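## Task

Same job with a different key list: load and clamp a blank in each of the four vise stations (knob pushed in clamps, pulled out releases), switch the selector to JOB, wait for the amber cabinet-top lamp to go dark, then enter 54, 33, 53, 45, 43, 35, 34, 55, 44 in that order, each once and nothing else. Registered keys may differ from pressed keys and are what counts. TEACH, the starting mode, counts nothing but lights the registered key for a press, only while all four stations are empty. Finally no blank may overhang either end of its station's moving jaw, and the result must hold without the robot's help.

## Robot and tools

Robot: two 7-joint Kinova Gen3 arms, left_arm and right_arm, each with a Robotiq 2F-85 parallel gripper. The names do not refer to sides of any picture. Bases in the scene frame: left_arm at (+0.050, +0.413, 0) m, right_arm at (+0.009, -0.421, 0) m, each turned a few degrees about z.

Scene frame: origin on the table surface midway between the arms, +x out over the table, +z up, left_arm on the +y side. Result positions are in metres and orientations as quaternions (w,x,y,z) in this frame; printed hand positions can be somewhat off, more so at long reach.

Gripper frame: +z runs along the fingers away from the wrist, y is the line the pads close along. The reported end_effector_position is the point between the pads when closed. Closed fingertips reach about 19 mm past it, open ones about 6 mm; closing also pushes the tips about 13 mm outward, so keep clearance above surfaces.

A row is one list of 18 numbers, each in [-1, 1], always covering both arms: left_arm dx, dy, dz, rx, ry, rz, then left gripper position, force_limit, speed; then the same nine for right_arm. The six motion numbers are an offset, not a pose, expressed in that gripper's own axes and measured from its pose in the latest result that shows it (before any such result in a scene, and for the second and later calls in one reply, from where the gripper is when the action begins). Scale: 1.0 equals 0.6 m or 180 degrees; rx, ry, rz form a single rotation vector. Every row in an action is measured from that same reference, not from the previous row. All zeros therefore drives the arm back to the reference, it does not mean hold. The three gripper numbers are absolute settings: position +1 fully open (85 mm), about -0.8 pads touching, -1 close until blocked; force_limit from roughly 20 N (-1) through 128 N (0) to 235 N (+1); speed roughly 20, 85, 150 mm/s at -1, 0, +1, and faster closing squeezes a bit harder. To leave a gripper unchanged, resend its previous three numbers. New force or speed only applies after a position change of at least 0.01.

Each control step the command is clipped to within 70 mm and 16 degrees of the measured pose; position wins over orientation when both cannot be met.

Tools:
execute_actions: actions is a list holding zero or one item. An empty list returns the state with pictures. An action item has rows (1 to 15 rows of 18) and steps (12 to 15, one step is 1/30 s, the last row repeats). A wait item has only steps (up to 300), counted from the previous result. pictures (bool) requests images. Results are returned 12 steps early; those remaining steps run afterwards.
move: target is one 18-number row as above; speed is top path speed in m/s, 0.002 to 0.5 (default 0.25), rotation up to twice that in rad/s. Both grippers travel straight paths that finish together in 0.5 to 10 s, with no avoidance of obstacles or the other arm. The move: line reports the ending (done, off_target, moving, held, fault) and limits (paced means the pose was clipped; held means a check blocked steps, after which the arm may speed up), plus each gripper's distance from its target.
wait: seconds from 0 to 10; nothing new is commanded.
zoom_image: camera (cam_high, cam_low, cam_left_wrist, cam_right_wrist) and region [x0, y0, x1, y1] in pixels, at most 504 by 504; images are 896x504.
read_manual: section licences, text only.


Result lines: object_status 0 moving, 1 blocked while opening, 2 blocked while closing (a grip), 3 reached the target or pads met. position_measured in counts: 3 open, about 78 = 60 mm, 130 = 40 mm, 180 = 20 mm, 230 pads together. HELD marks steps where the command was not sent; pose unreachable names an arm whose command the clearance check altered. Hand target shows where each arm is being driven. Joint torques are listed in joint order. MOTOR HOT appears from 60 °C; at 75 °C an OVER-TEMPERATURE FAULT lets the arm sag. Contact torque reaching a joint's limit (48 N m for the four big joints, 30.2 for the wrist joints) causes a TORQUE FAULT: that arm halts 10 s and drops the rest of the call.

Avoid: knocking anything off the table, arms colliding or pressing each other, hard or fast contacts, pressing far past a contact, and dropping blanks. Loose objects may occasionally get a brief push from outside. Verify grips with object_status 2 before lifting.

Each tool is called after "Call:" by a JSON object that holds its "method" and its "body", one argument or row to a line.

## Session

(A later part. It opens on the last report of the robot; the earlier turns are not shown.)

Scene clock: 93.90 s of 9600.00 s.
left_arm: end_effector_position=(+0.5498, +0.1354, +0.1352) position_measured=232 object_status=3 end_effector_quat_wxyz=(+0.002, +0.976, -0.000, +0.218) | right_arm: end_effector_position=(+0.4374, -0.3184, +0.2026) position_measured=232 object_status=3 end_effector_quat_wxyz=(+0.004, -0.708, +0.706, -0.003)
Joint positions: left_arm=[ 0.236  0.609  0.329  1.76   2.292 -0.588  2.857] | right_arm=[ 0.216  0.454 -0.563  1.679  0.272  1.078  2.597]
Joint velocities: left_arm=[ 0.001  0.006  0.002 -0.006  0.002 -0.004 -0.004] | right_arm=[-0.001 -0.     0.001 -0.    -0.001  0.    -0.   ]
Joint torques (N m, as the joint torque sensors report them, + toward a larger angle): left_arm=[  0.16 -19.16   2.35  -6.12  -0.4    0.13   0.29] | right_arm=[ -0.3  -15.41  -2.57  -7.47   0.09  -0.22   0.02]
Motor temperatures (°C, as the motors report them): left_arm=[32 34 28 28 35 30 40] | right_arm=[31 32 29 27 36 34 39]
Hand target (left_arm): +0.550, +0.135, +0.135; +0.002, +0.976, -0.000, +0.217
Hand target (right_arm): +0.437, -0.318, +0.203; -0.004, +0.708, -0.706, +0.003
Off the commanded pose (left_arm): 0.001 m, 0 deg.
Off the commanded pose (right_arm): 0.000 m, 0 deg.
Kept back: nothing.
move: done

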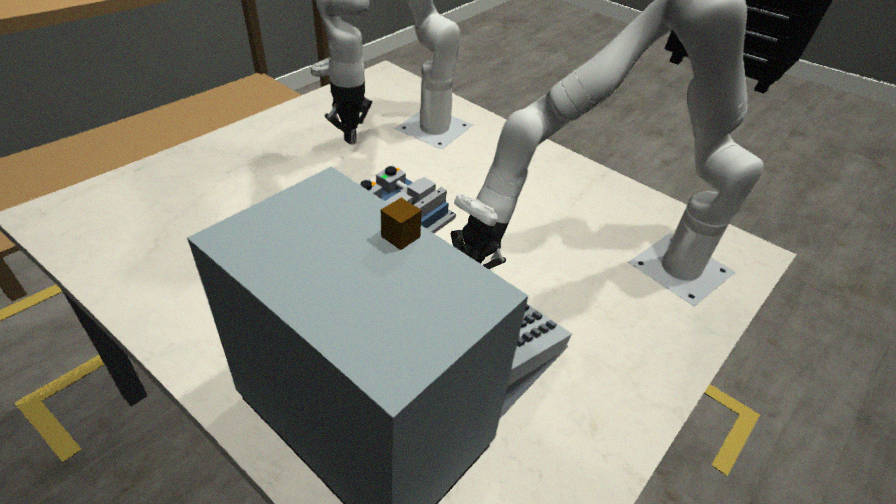

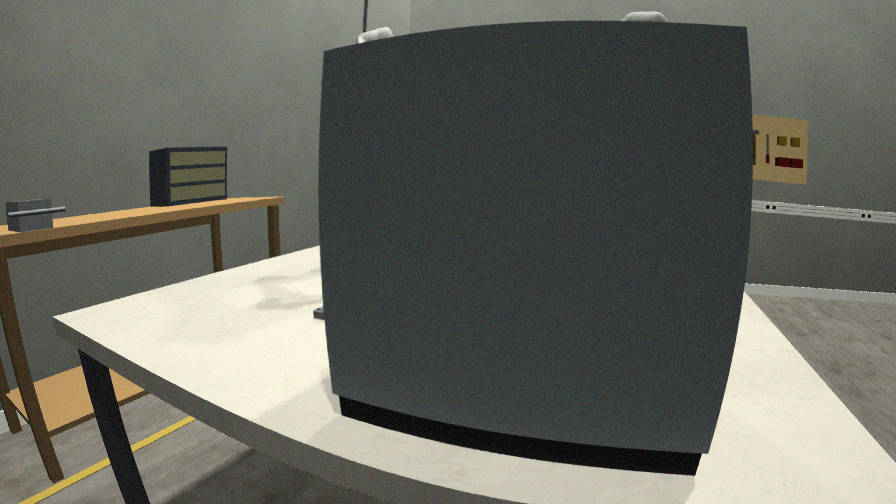

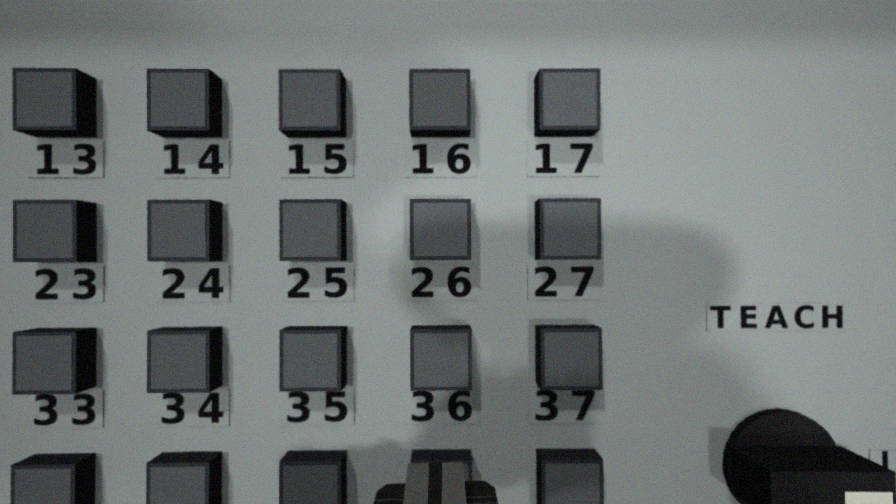

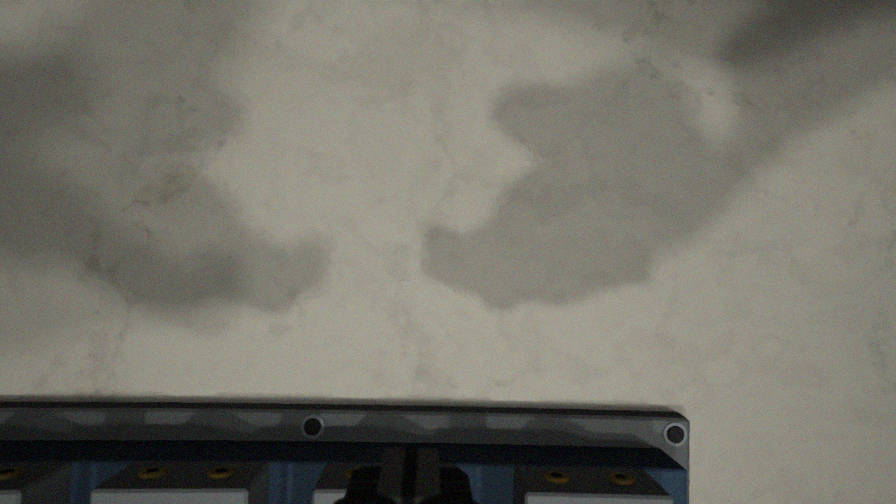

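Pressed so far: 55, 34, 54. Now over 46; press 46, then 44, then move to 36.

Call:
{"method": "move", "body": {
  "target": [0,0.0015,0.0225,0,0,0,-1,0,1,0,0,0,0,0,0,-1,0,1],
  "speed": 0.03
}}

Call:
{"method": "move", "body": {
  "target": [0,0,-0.02,0,0,0,-1,0,1,0,0,0,0,0,0,-1,0,1],
  "speed": 0.07
}}

Call:
{"method": "move", "body": {
  "target": [0,-0.1134,0,0,0,0,-1,0,1,0,0,0,0,0,0,-1,0,1],
  "speed": 0.15
}}

Call:
{"method": "move", "body": {
  "target": [0,0,0.024,0,0,0,-1,0,1,0,0,0,0,0,0,-1,0,1],
  "speed": 0.03
}}

Call:
{"method": "move", "body": {
  "target": [0,0,-0.02,0,0,0,-1,0,1,0,0,0,0,0,0,-1,0,1],
  "speed": 0.07
}}

Call:
{"method": "move", "body": {
  "target": [0.0567,0.1145,0,0,0,0,-1,0,1,0,0,0,0,0,0,-1,0,1],
  "speed": 0.15
}}

Scene clock: 95.60 s of 9600.00 s.
left_arm: end_effector_position=(+0.5545, +0.1346, +0.1250) position_measured=232 object_status=3 end_effector_quat_wxyz=(+0.001, +0.976, -0.000, +0.218) | right_arm: end_effector_position=(+0.4374, -0.3184, +0.2026) position_measured=232 object_status=3 end_effector_quat_wxyz=(+0.004, -0.708, +0.706, -0.003)
Joint positions: left_arm=[ 0.245  0.632  0.312  1.754  2.273 -0.569  2.874] | right_arm=[ 0.216  0.454 -0.563  1.679  0.273  1.078  2.597]
Joint velocities: left_arm=[ 0.004 -0.001 -0.003  0.002 -0.004  0.004  0.005] | right_arm=[-0.002  0.     0.001 -0.    -0.     0.    -0.   ]
Joint torques (N m, as the joint torque sensors report them, + toward a larger angle): left_arm=[ -0.66 -15.82   1.49  -7.4   -0.8    1.49   0.04] | right_arm=[ -0.27 -15.44  -2.54  -7.53   0.05  -0.24  -0.06]
Motor temperatures (°C, as the motors report them): left_arm=[32 34 28 28 35 30 40] | right_arm=[31 32 29 27 36 34 39]
Hand target (left_arm): +0.555, +0.134, +0.123; +0.002, +0.976, -0.000, +0.218
Hand target (right_arm): +0.437, -0.318, +0.203; -0.004, +0.708, -0.706, +0.003
Off the commanded pose (left_arm): 0.002 m, 0 deg.
Off the commanded pose (right_arm): 0.000 m, 0 deg.
Kept back: nothing.
move: done

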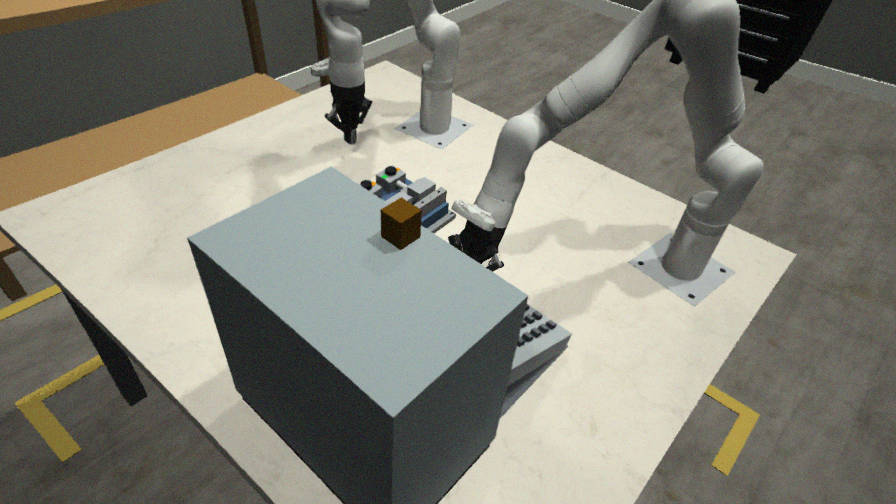

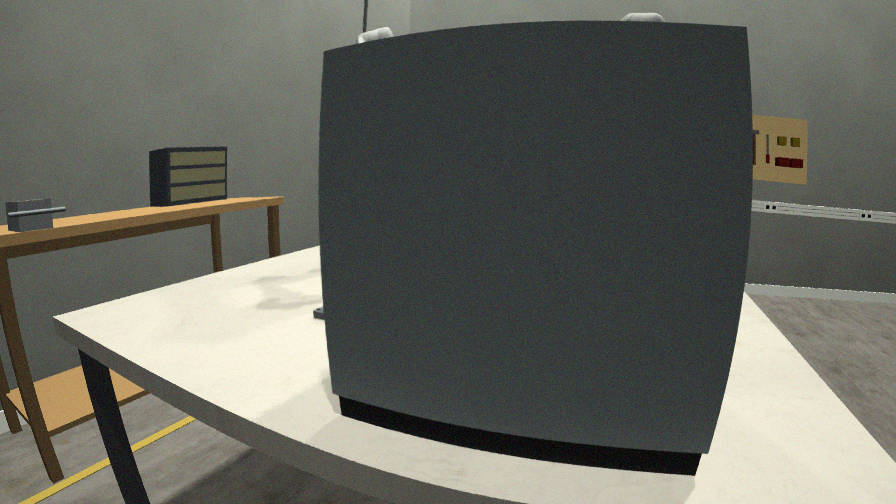

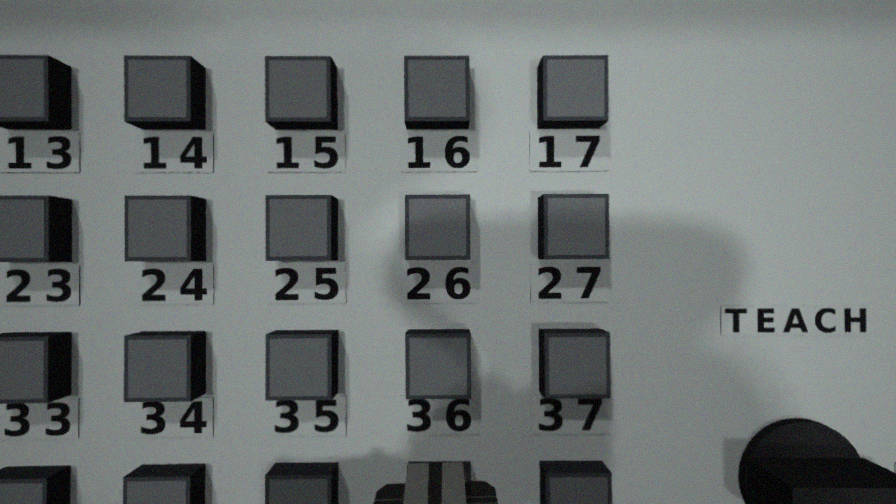

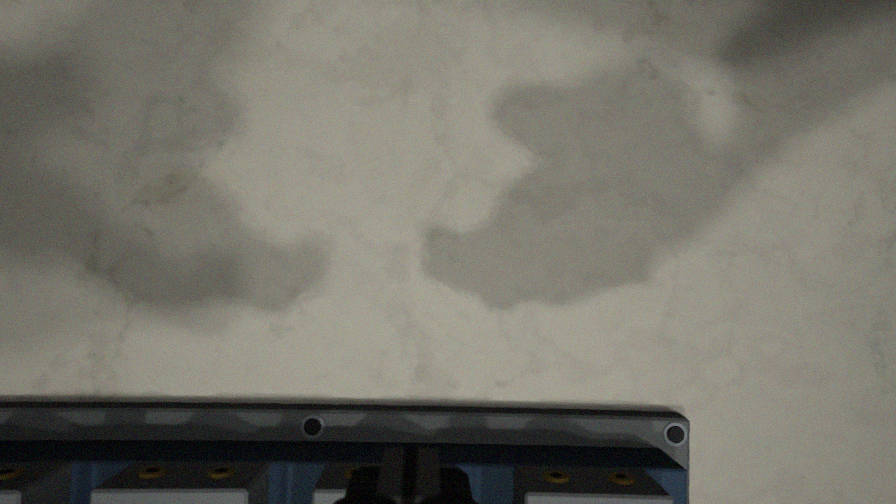

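Scene clock: 96.33 s of 9600.00 s.
left_arm: end_effector_position=(+0.5494, +0.1346, +0.1357) position_measured=232 object_status=3 end_effector_quat_wxyz=(+0.001, +0.976, -0.000, +0.218) | right_arm: end_effector_position=(+0.4374, -0.3184, +0.2026) position_measured=232 object_status=3 end_effector_quat_wxyz=(+0.004, -0.708, +0.706, -0.003)
Joint positions: left_arm=[ 0.239  0.608  0.329  1.759  2.291 -0.59   2.859] | right_arm=[ 0.216  0.454 -0.563  1.679  0.273  1.078  2.597]
Joint velocities: left_arm=[-0.001 -0.004  0.001 -0.     0.003 -0.003 -0.002] | right_arm=[ 0.001 -0.     0.    -0.001  0.     0.    -0.   ]
Joint torques (N m, as the joint torque sensors report them, + toward a larger angle): left_arm=[  0.33 -18.69   2.07  -6.12  -0.1   -0.12  -0.11] | right_arm=[ -0.27 -15.38  -2.73  -7.66   0.11  -0.22   0.01]
Motor temperatures (°C, as the motors report them): left_arm=[32 34 28 28 35 30 40] | right_arm=[31 32 29 27 36 34 39]
Hand target (left_arm): +0.549, +0.135, +0.136; +0.001, +0.976, -0.000, +0.218
Hand target (right_arm): +0.437, -0.318, +0.203; -0.004, +0.708, -0.706, +0.003
Off the commanded pose (left_arm): 0.000 m, 0 deg.
Off the commanded pose (right_arm): 0.000 m, 0 deg.
Kept back: nothing.
move: done

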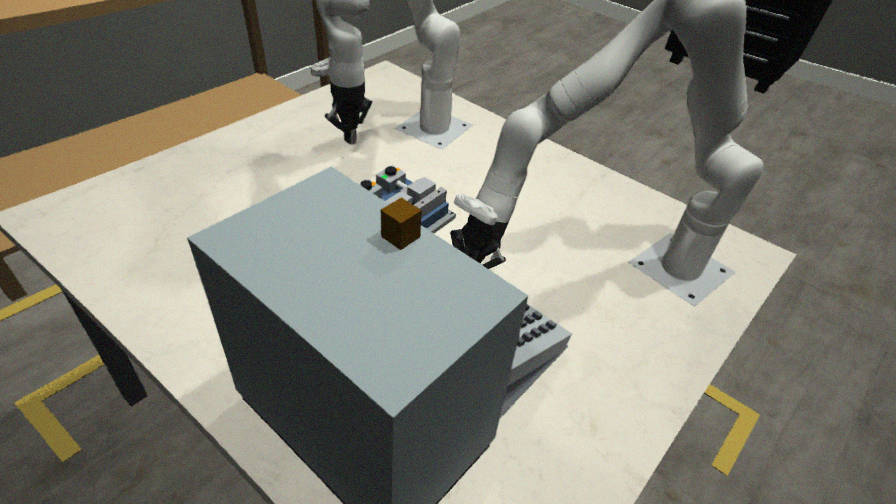

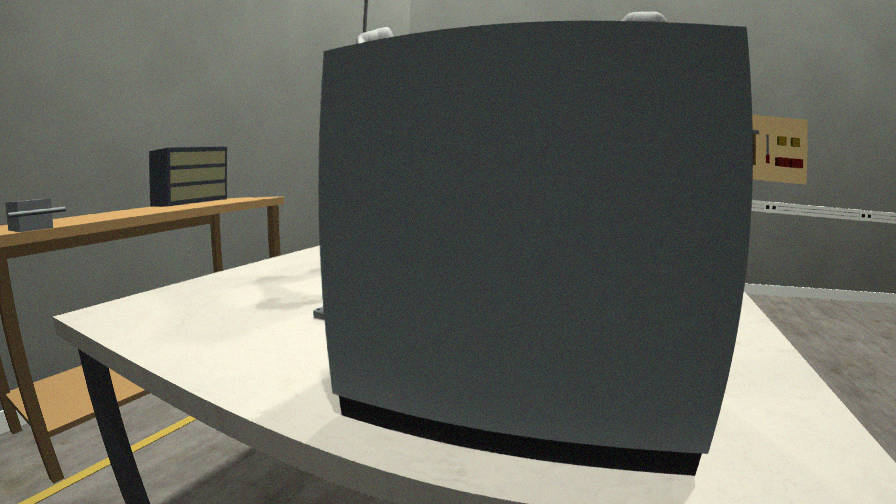

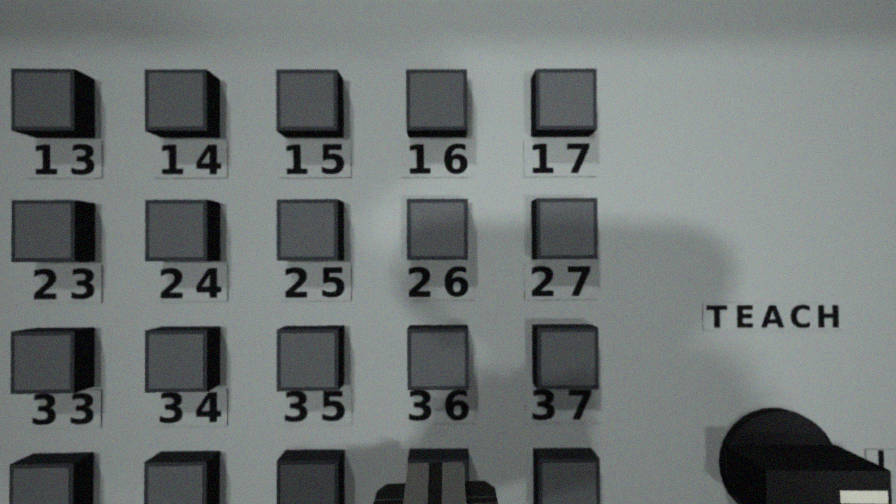

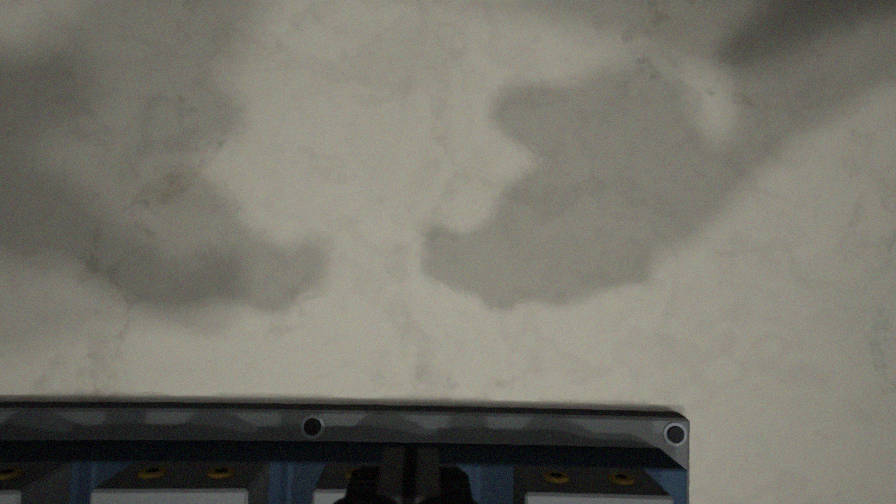

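Scene clock: 97.27 s of 9600.00 s.
left_arm: end_effector_position=(+0.5489, +0.2021, +0.1353) position_measured=232 object_status=3 end_effector_quat_wxyz=(+0.001, +0.976, -0.001, +0.218) | right_arm: end_effector_position=(+0.4374, -0.3184, +0.2026) position_measured=232 object_status=3 end_effector_quat_wxyz=(+0.004, -0.708, +0.706, -0.003)
Joint positions: left_arm=[ 0.101  0.542  0.319  1.889  2.277 -0.479  2.782] | right_arm=[ 0.216  0.454 -0.563  1.679  0.273  1.078  2.597]
Joint velocities: left_arm=[-0.009 -0.002 -0.     0.001  0.002  0.001 -0.003] | right_arm=[ 0.001 -0.    -0.001 -0.    -0.001 -0.    -0.   ]
Joint torques (N m, as the joint torque sensors report them, + toward a larger angle): left_arm=[  1.11 -18.11   2.05  -6.29  -0.03   0.41   0.02] | right_arm=[ -0.22 -15.38  -2.61  -7.4    0.09  -0.18  -0.06]
Motor temperatures (°C, as the motors report them): left_arm=[32 34 28 28 35 30 40] | right_arm=[31 32 29 27 36 34 39]
Hand target (left_arm): +0.549, +0.202, +0.135; +0.001, +0.976, -0.000, +0.218
Hand target (right_arm): +0.437, -0.318, +0.203; -0.004, +0.708, -0.706, +0.003
Off the commanded pose (left_arm): 0.001 m, 0 deg.
Off the commanded pose (right_arm): 0.000 m, 0 deg.
Kept back: nothing.
move: done

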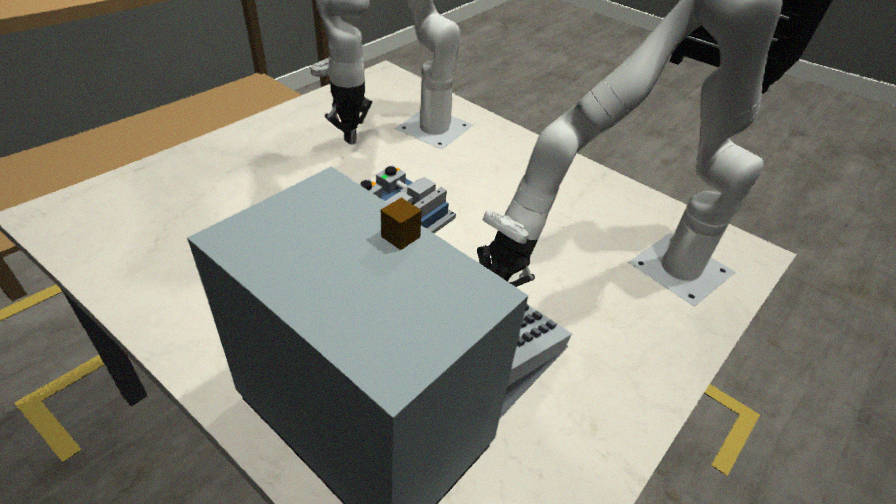

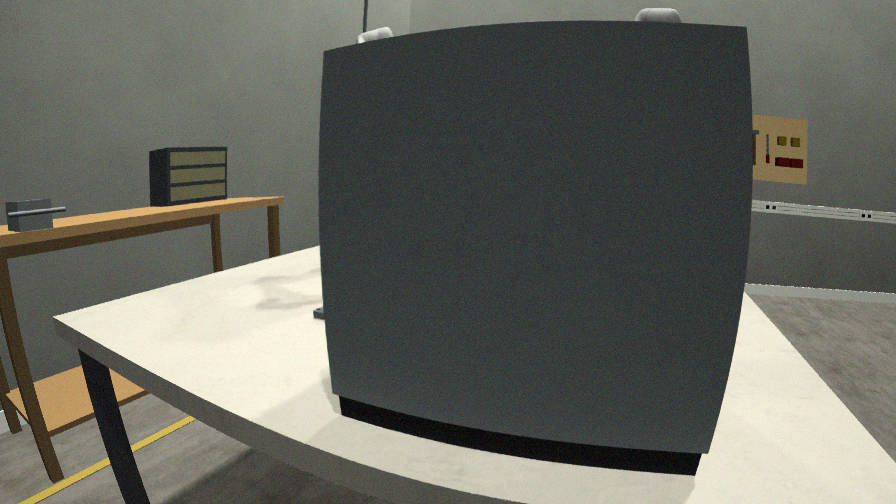

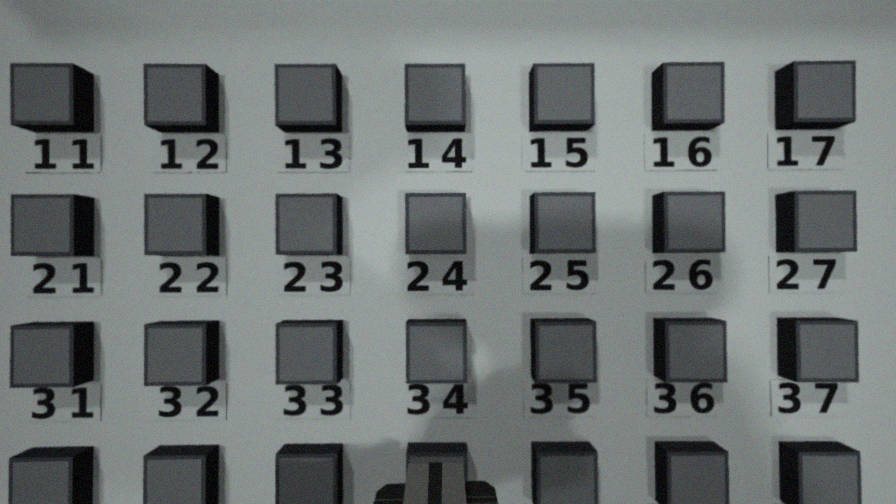

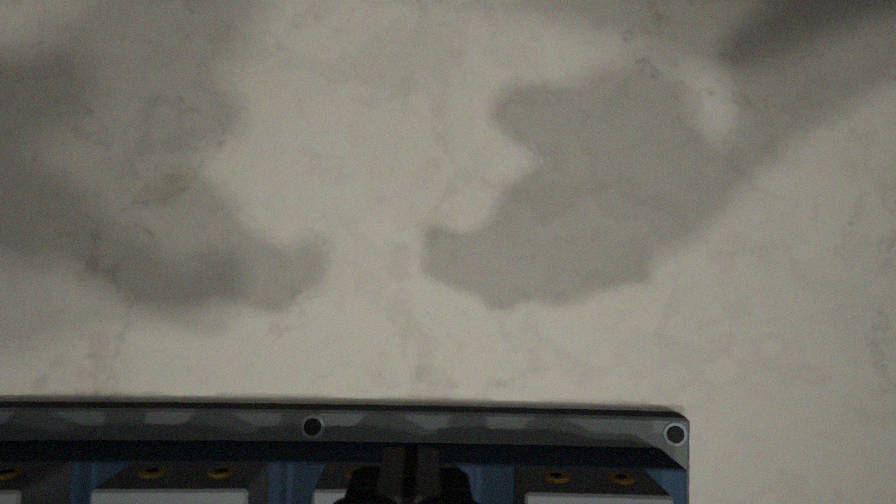

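Scene clock: 97.97 s of 9600.00 s.
left_arm: end_effector_position=(+0.5541, +0.2020, +0.1242) position_measured=232 object_status=3 end_effector_quat_wxyz=(+0.001, +0.976, -0.001, +0.219) | right_arm: end_effector_position=(+0.4374, -0.3184, +0.2026) position_measured=232 object_status=3 end_effector_quat_wxyz=(+0.004, -0.708, +0.706, -0.003)
Joint positions: left_arm=[ 0.117  0.568  0.293  1.885  2.25  -0.455  2.807] | right_arm=[ 0.216  0.454 -0.563  1.679  0.273  1.078  2.597]
Joint velocities: left_arm=[ 0.006 -0.001 -0.005  0.003 -0.007  0.002  0.007] | right_arm=[ 0.     0.001  0.     0.    -0.     0.    -0.001]
Joint torques (N m, as the joint torque sensors report them, + toward a larger angle): left_arm=[ -1.04 -14.54   1.19  -6.86  -0.64   1.83   0.02] | right_arm=[ -0.25 -15.29  -2.81  -7.27   0.    -0.13   0.01]
Motor temperatures (°C, as the motors report them): left_arm=[32 34 28 28 35 30 40] | right_arm=[31 32 29 27 36 34 39]
Hand target (left_arm): +0.555, +0.202, +0.122; +0.001, +0.976, -0.001, +0.218
Hand target (right_arm): +0.437, -0.318, +0.203; -0.004, +0.708, -0.706, +0.003
Off the commanded pose (left_arm): 0.002 m, 0 deg.
Off the commanded pose (right_arm): 0.000 m, 0 deg.
Kept back: nothing.
move: done

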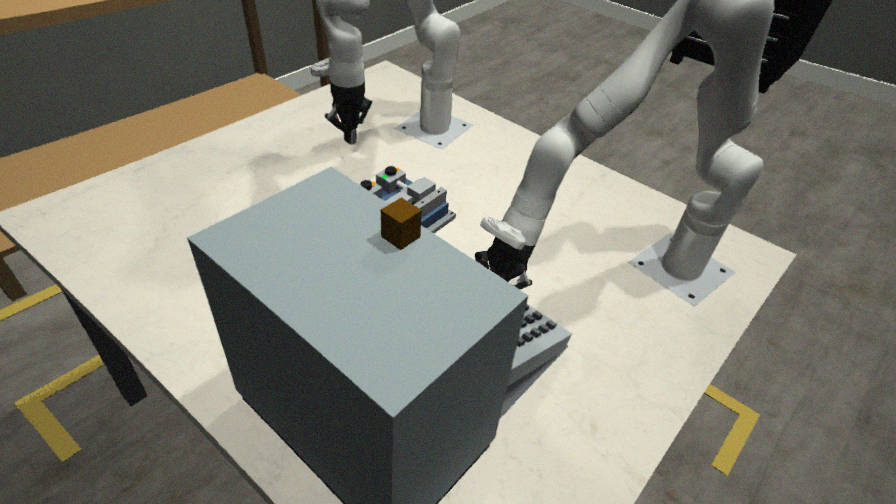

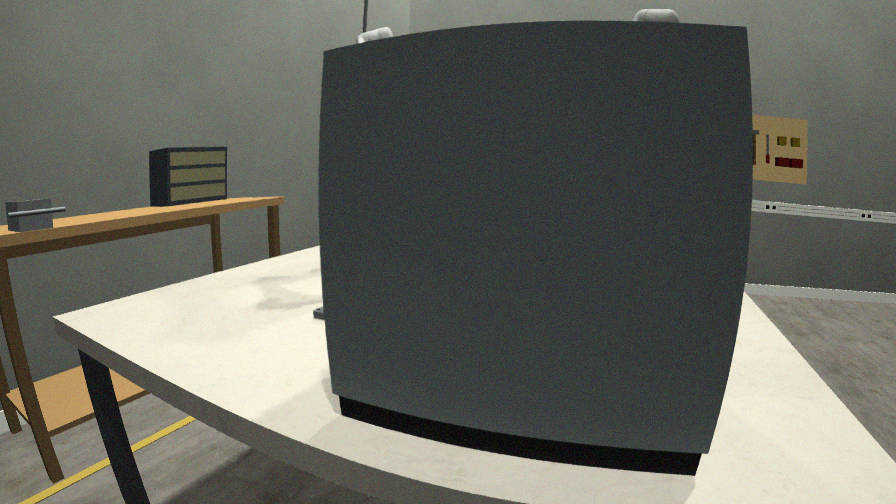

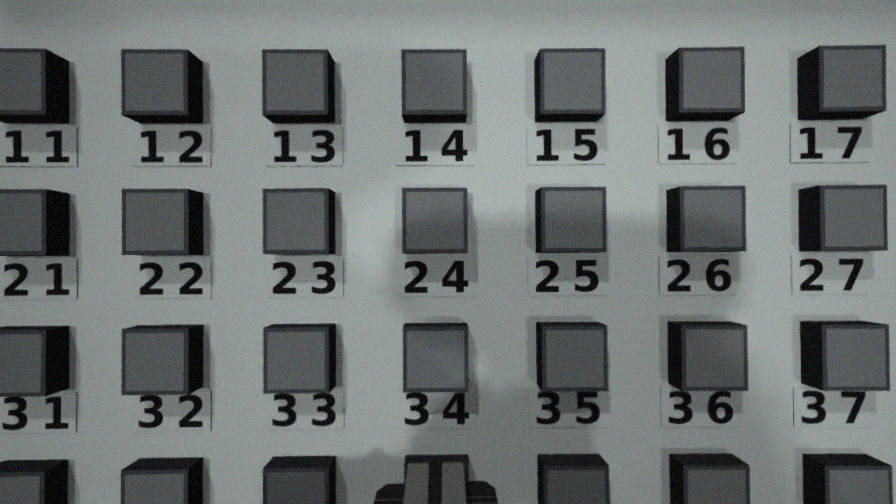

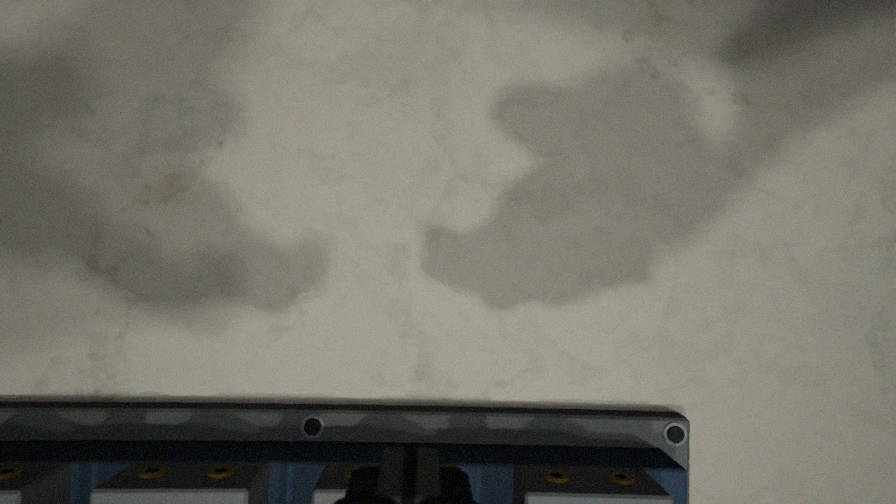

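Scene clock: 98.70 s of 9600.00 s.
left_arm: end_effector_position=(+0.5490, +0.2019, +0.1349) position_measured=232 object_status=3 end_effector_quat_wxyz=(+0.001, +0.976, -0.001, +0.219) | right_arm: end_effector_position=(+0.4374, -0.3184, +0.2026) position_measured=232 object_status=3 end_effector_quat_wxyz=(+0.004, -0.708, +0.706, -0.003)
Joint positions: left_arm=[ 0.104  0.543  0.316  1.89   2.274 -0.477  2.786] | right_arm=[ 0.216  0.454 -0.563  1.679  0.273  1.078  2.597]
Joint velocities: left_arm=[-0.002 -0.005  0.002  0.     0.002 -0.001 -0.004] | right_arm=[-0.    -0.     0.     0.     0.001  0.     0.   ]
Joint torques (N m, as the joint torque sensors report them, + toward a larger angle): left_arm=[ -0.06 -17.65   2.5   -5.91  -0.11   0.78   0.17] | right_arm=[ -0.22 -15.5   -2.58  -7.27   0.03  -0.25   0.02]
Motor temperatures (°C, as the motors report them): left_arm=[32 34 28 28 35 30 40] | right_arm=[31 32 29 27 36 34 39]
Hand target (left_arm): +0.549, +0.202, +0.135; +0.001, +0.976, -0.001, +0.219
Hand target (right_arm): +0.437, -0.318, +0.203; -0.004, +0.708, -0.706, +0.003
Off the commanded pose (left_arm): 0.000 m, 0 deg.
Off the commanded pose (right_arm): 0.000 m, 0 deg.
Kept back: nothing.
move: done

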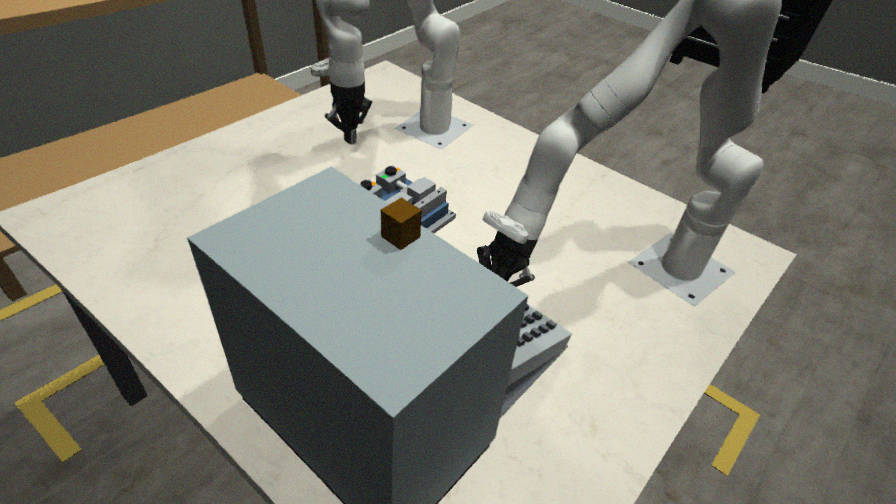

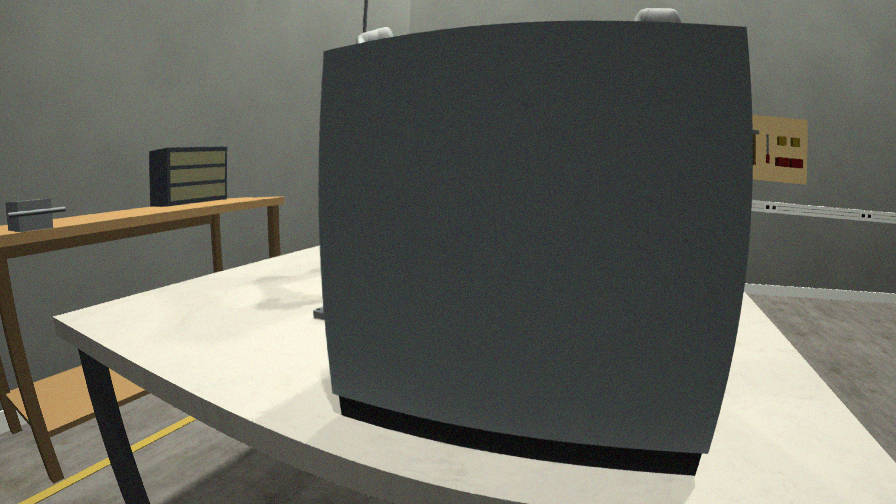

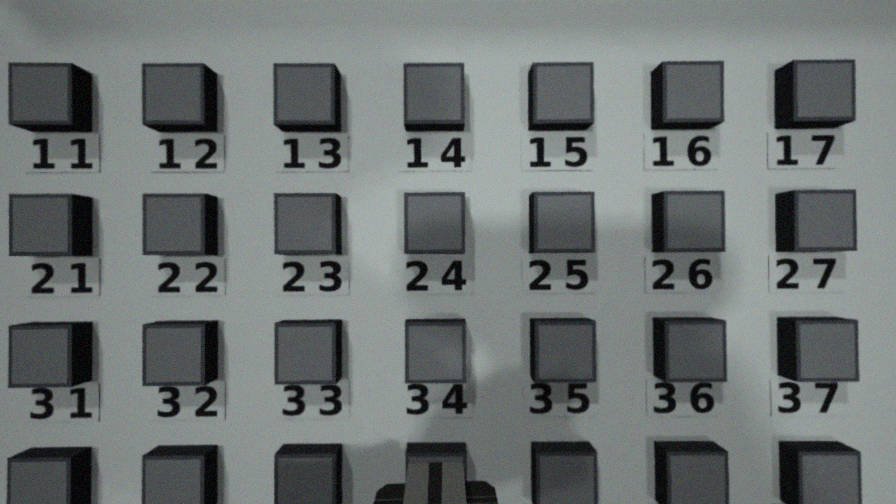

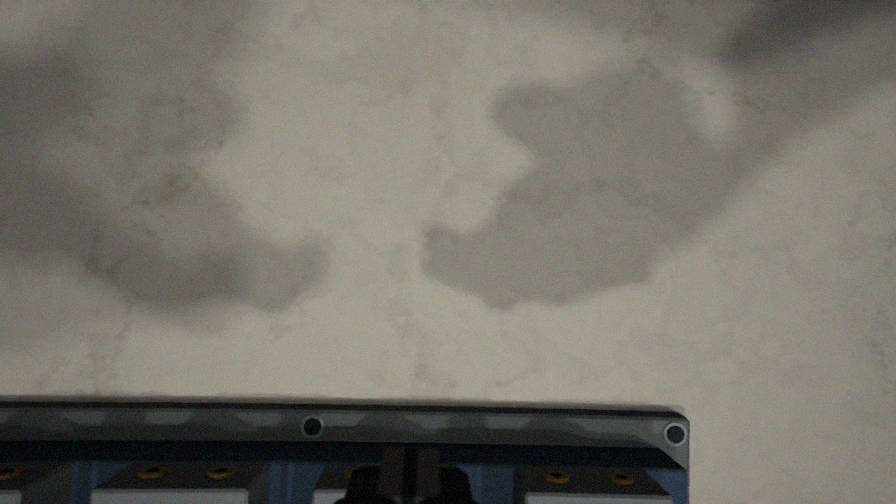

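Scene clock: 99.70 s of 9600.00 s.
left_arm: end_effector_position=(+0.5802, +0.1336, +0.1498) position_measured=232 object_status=3 end_effector_quat_wxyz=(+0.001, +0.976, -0.001, +0.219) | right_arm: end_effector_position=(+0.4374, -0.3184, +0.2026) position_measured=232 object_status=3 end_effector_quat_wxyz=(+0.004, -0.708, +0.706, -0.003)
Joint positions: left_arm=[ 0.188  0.637  0.372  1.655  2.335 -0.653  2.757] | right_arm=[ 0.216  0.454 -0.563  1.679  0.273  1.078  2.597]
Joint velocities: left_arm=[ 0.003  0.006  0.001 -0.005  0.002 -0.005 -0.002] | right_arm=[0.001 0.    0.    0.    0.    0.    0.   ]
Joint torques (N m, as the joint torque sensors report them, + toward a larger angle): left_arm=[ -0.19 -19.92   2.13  -6.54   0.     0.15   0.  ] | right_arm=[ -0.36 -15.43  -2.67  -7.38   0.09  -0.23   0.06]
Motor temperatures (°C, as the motors report them): left_arm=[32 34 28 28 35 30 40] | right_arm=[31 32 29 27 36 34 39]
Hand target (left_arm): +0.580, +0.133, +0.150; +0.001, +0.976, -0.001, +0.219
Hand target (right_arm): +0.437, -0.318, +0.203; -0.004, +0.708, -0.706, +0.003
Off the commanded pose (left_arm): 0.001 m, 0 deg.
Off the commanded pose (right_arm): 0.000 m, 0 deg.
Kept back: nothing.
move: done

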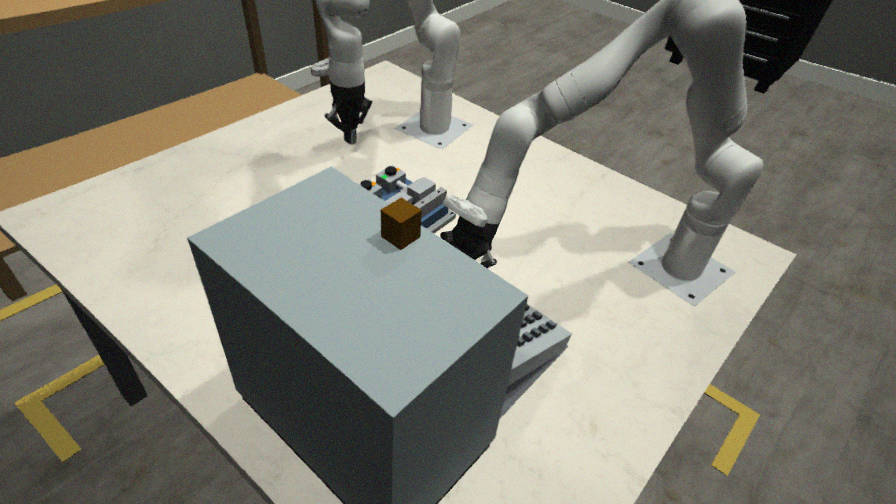

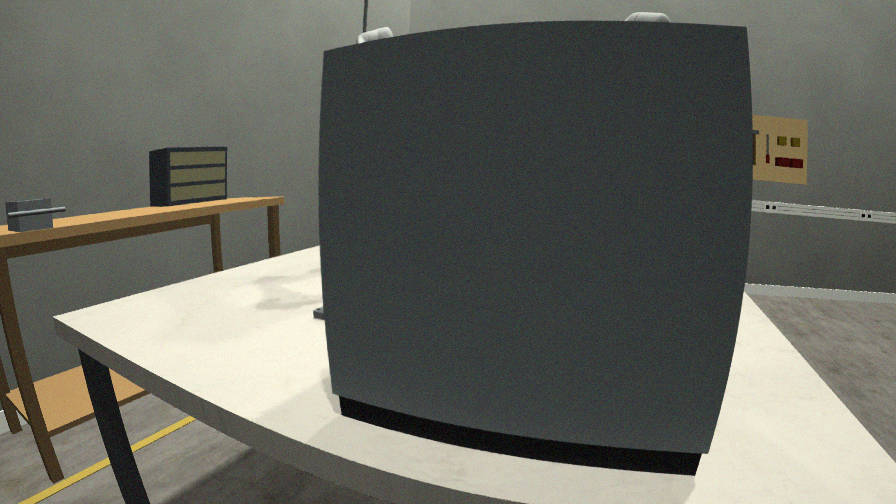

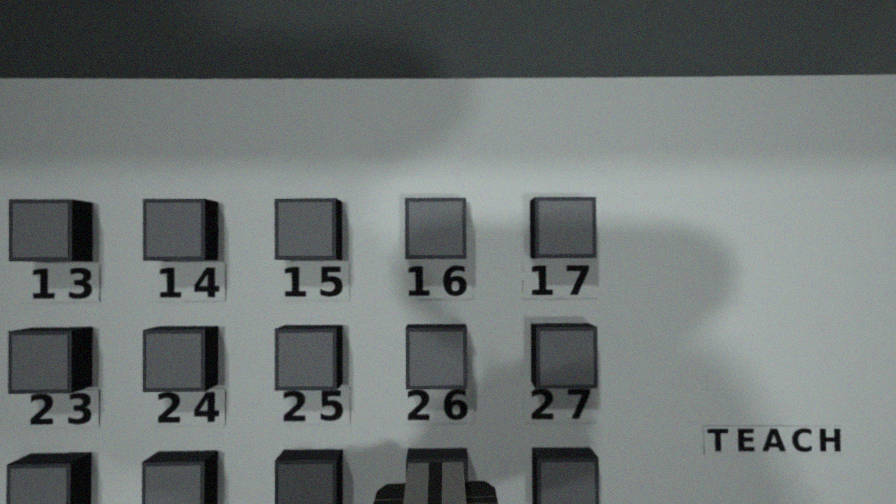

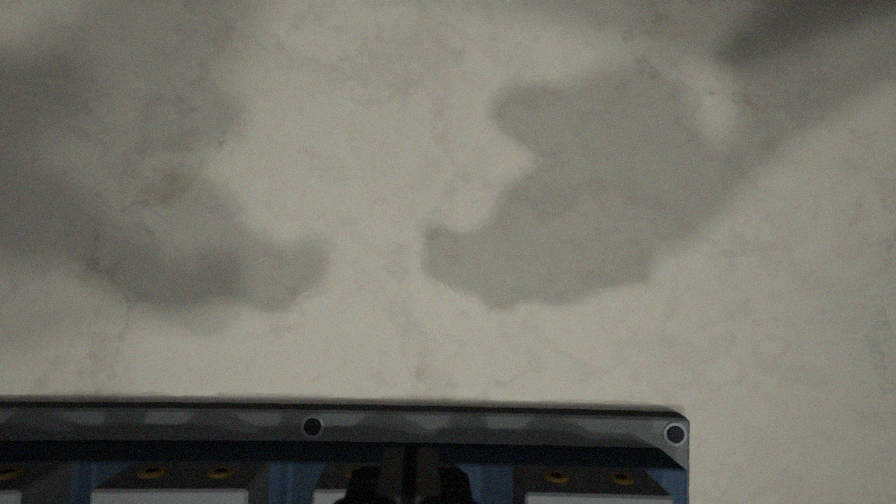

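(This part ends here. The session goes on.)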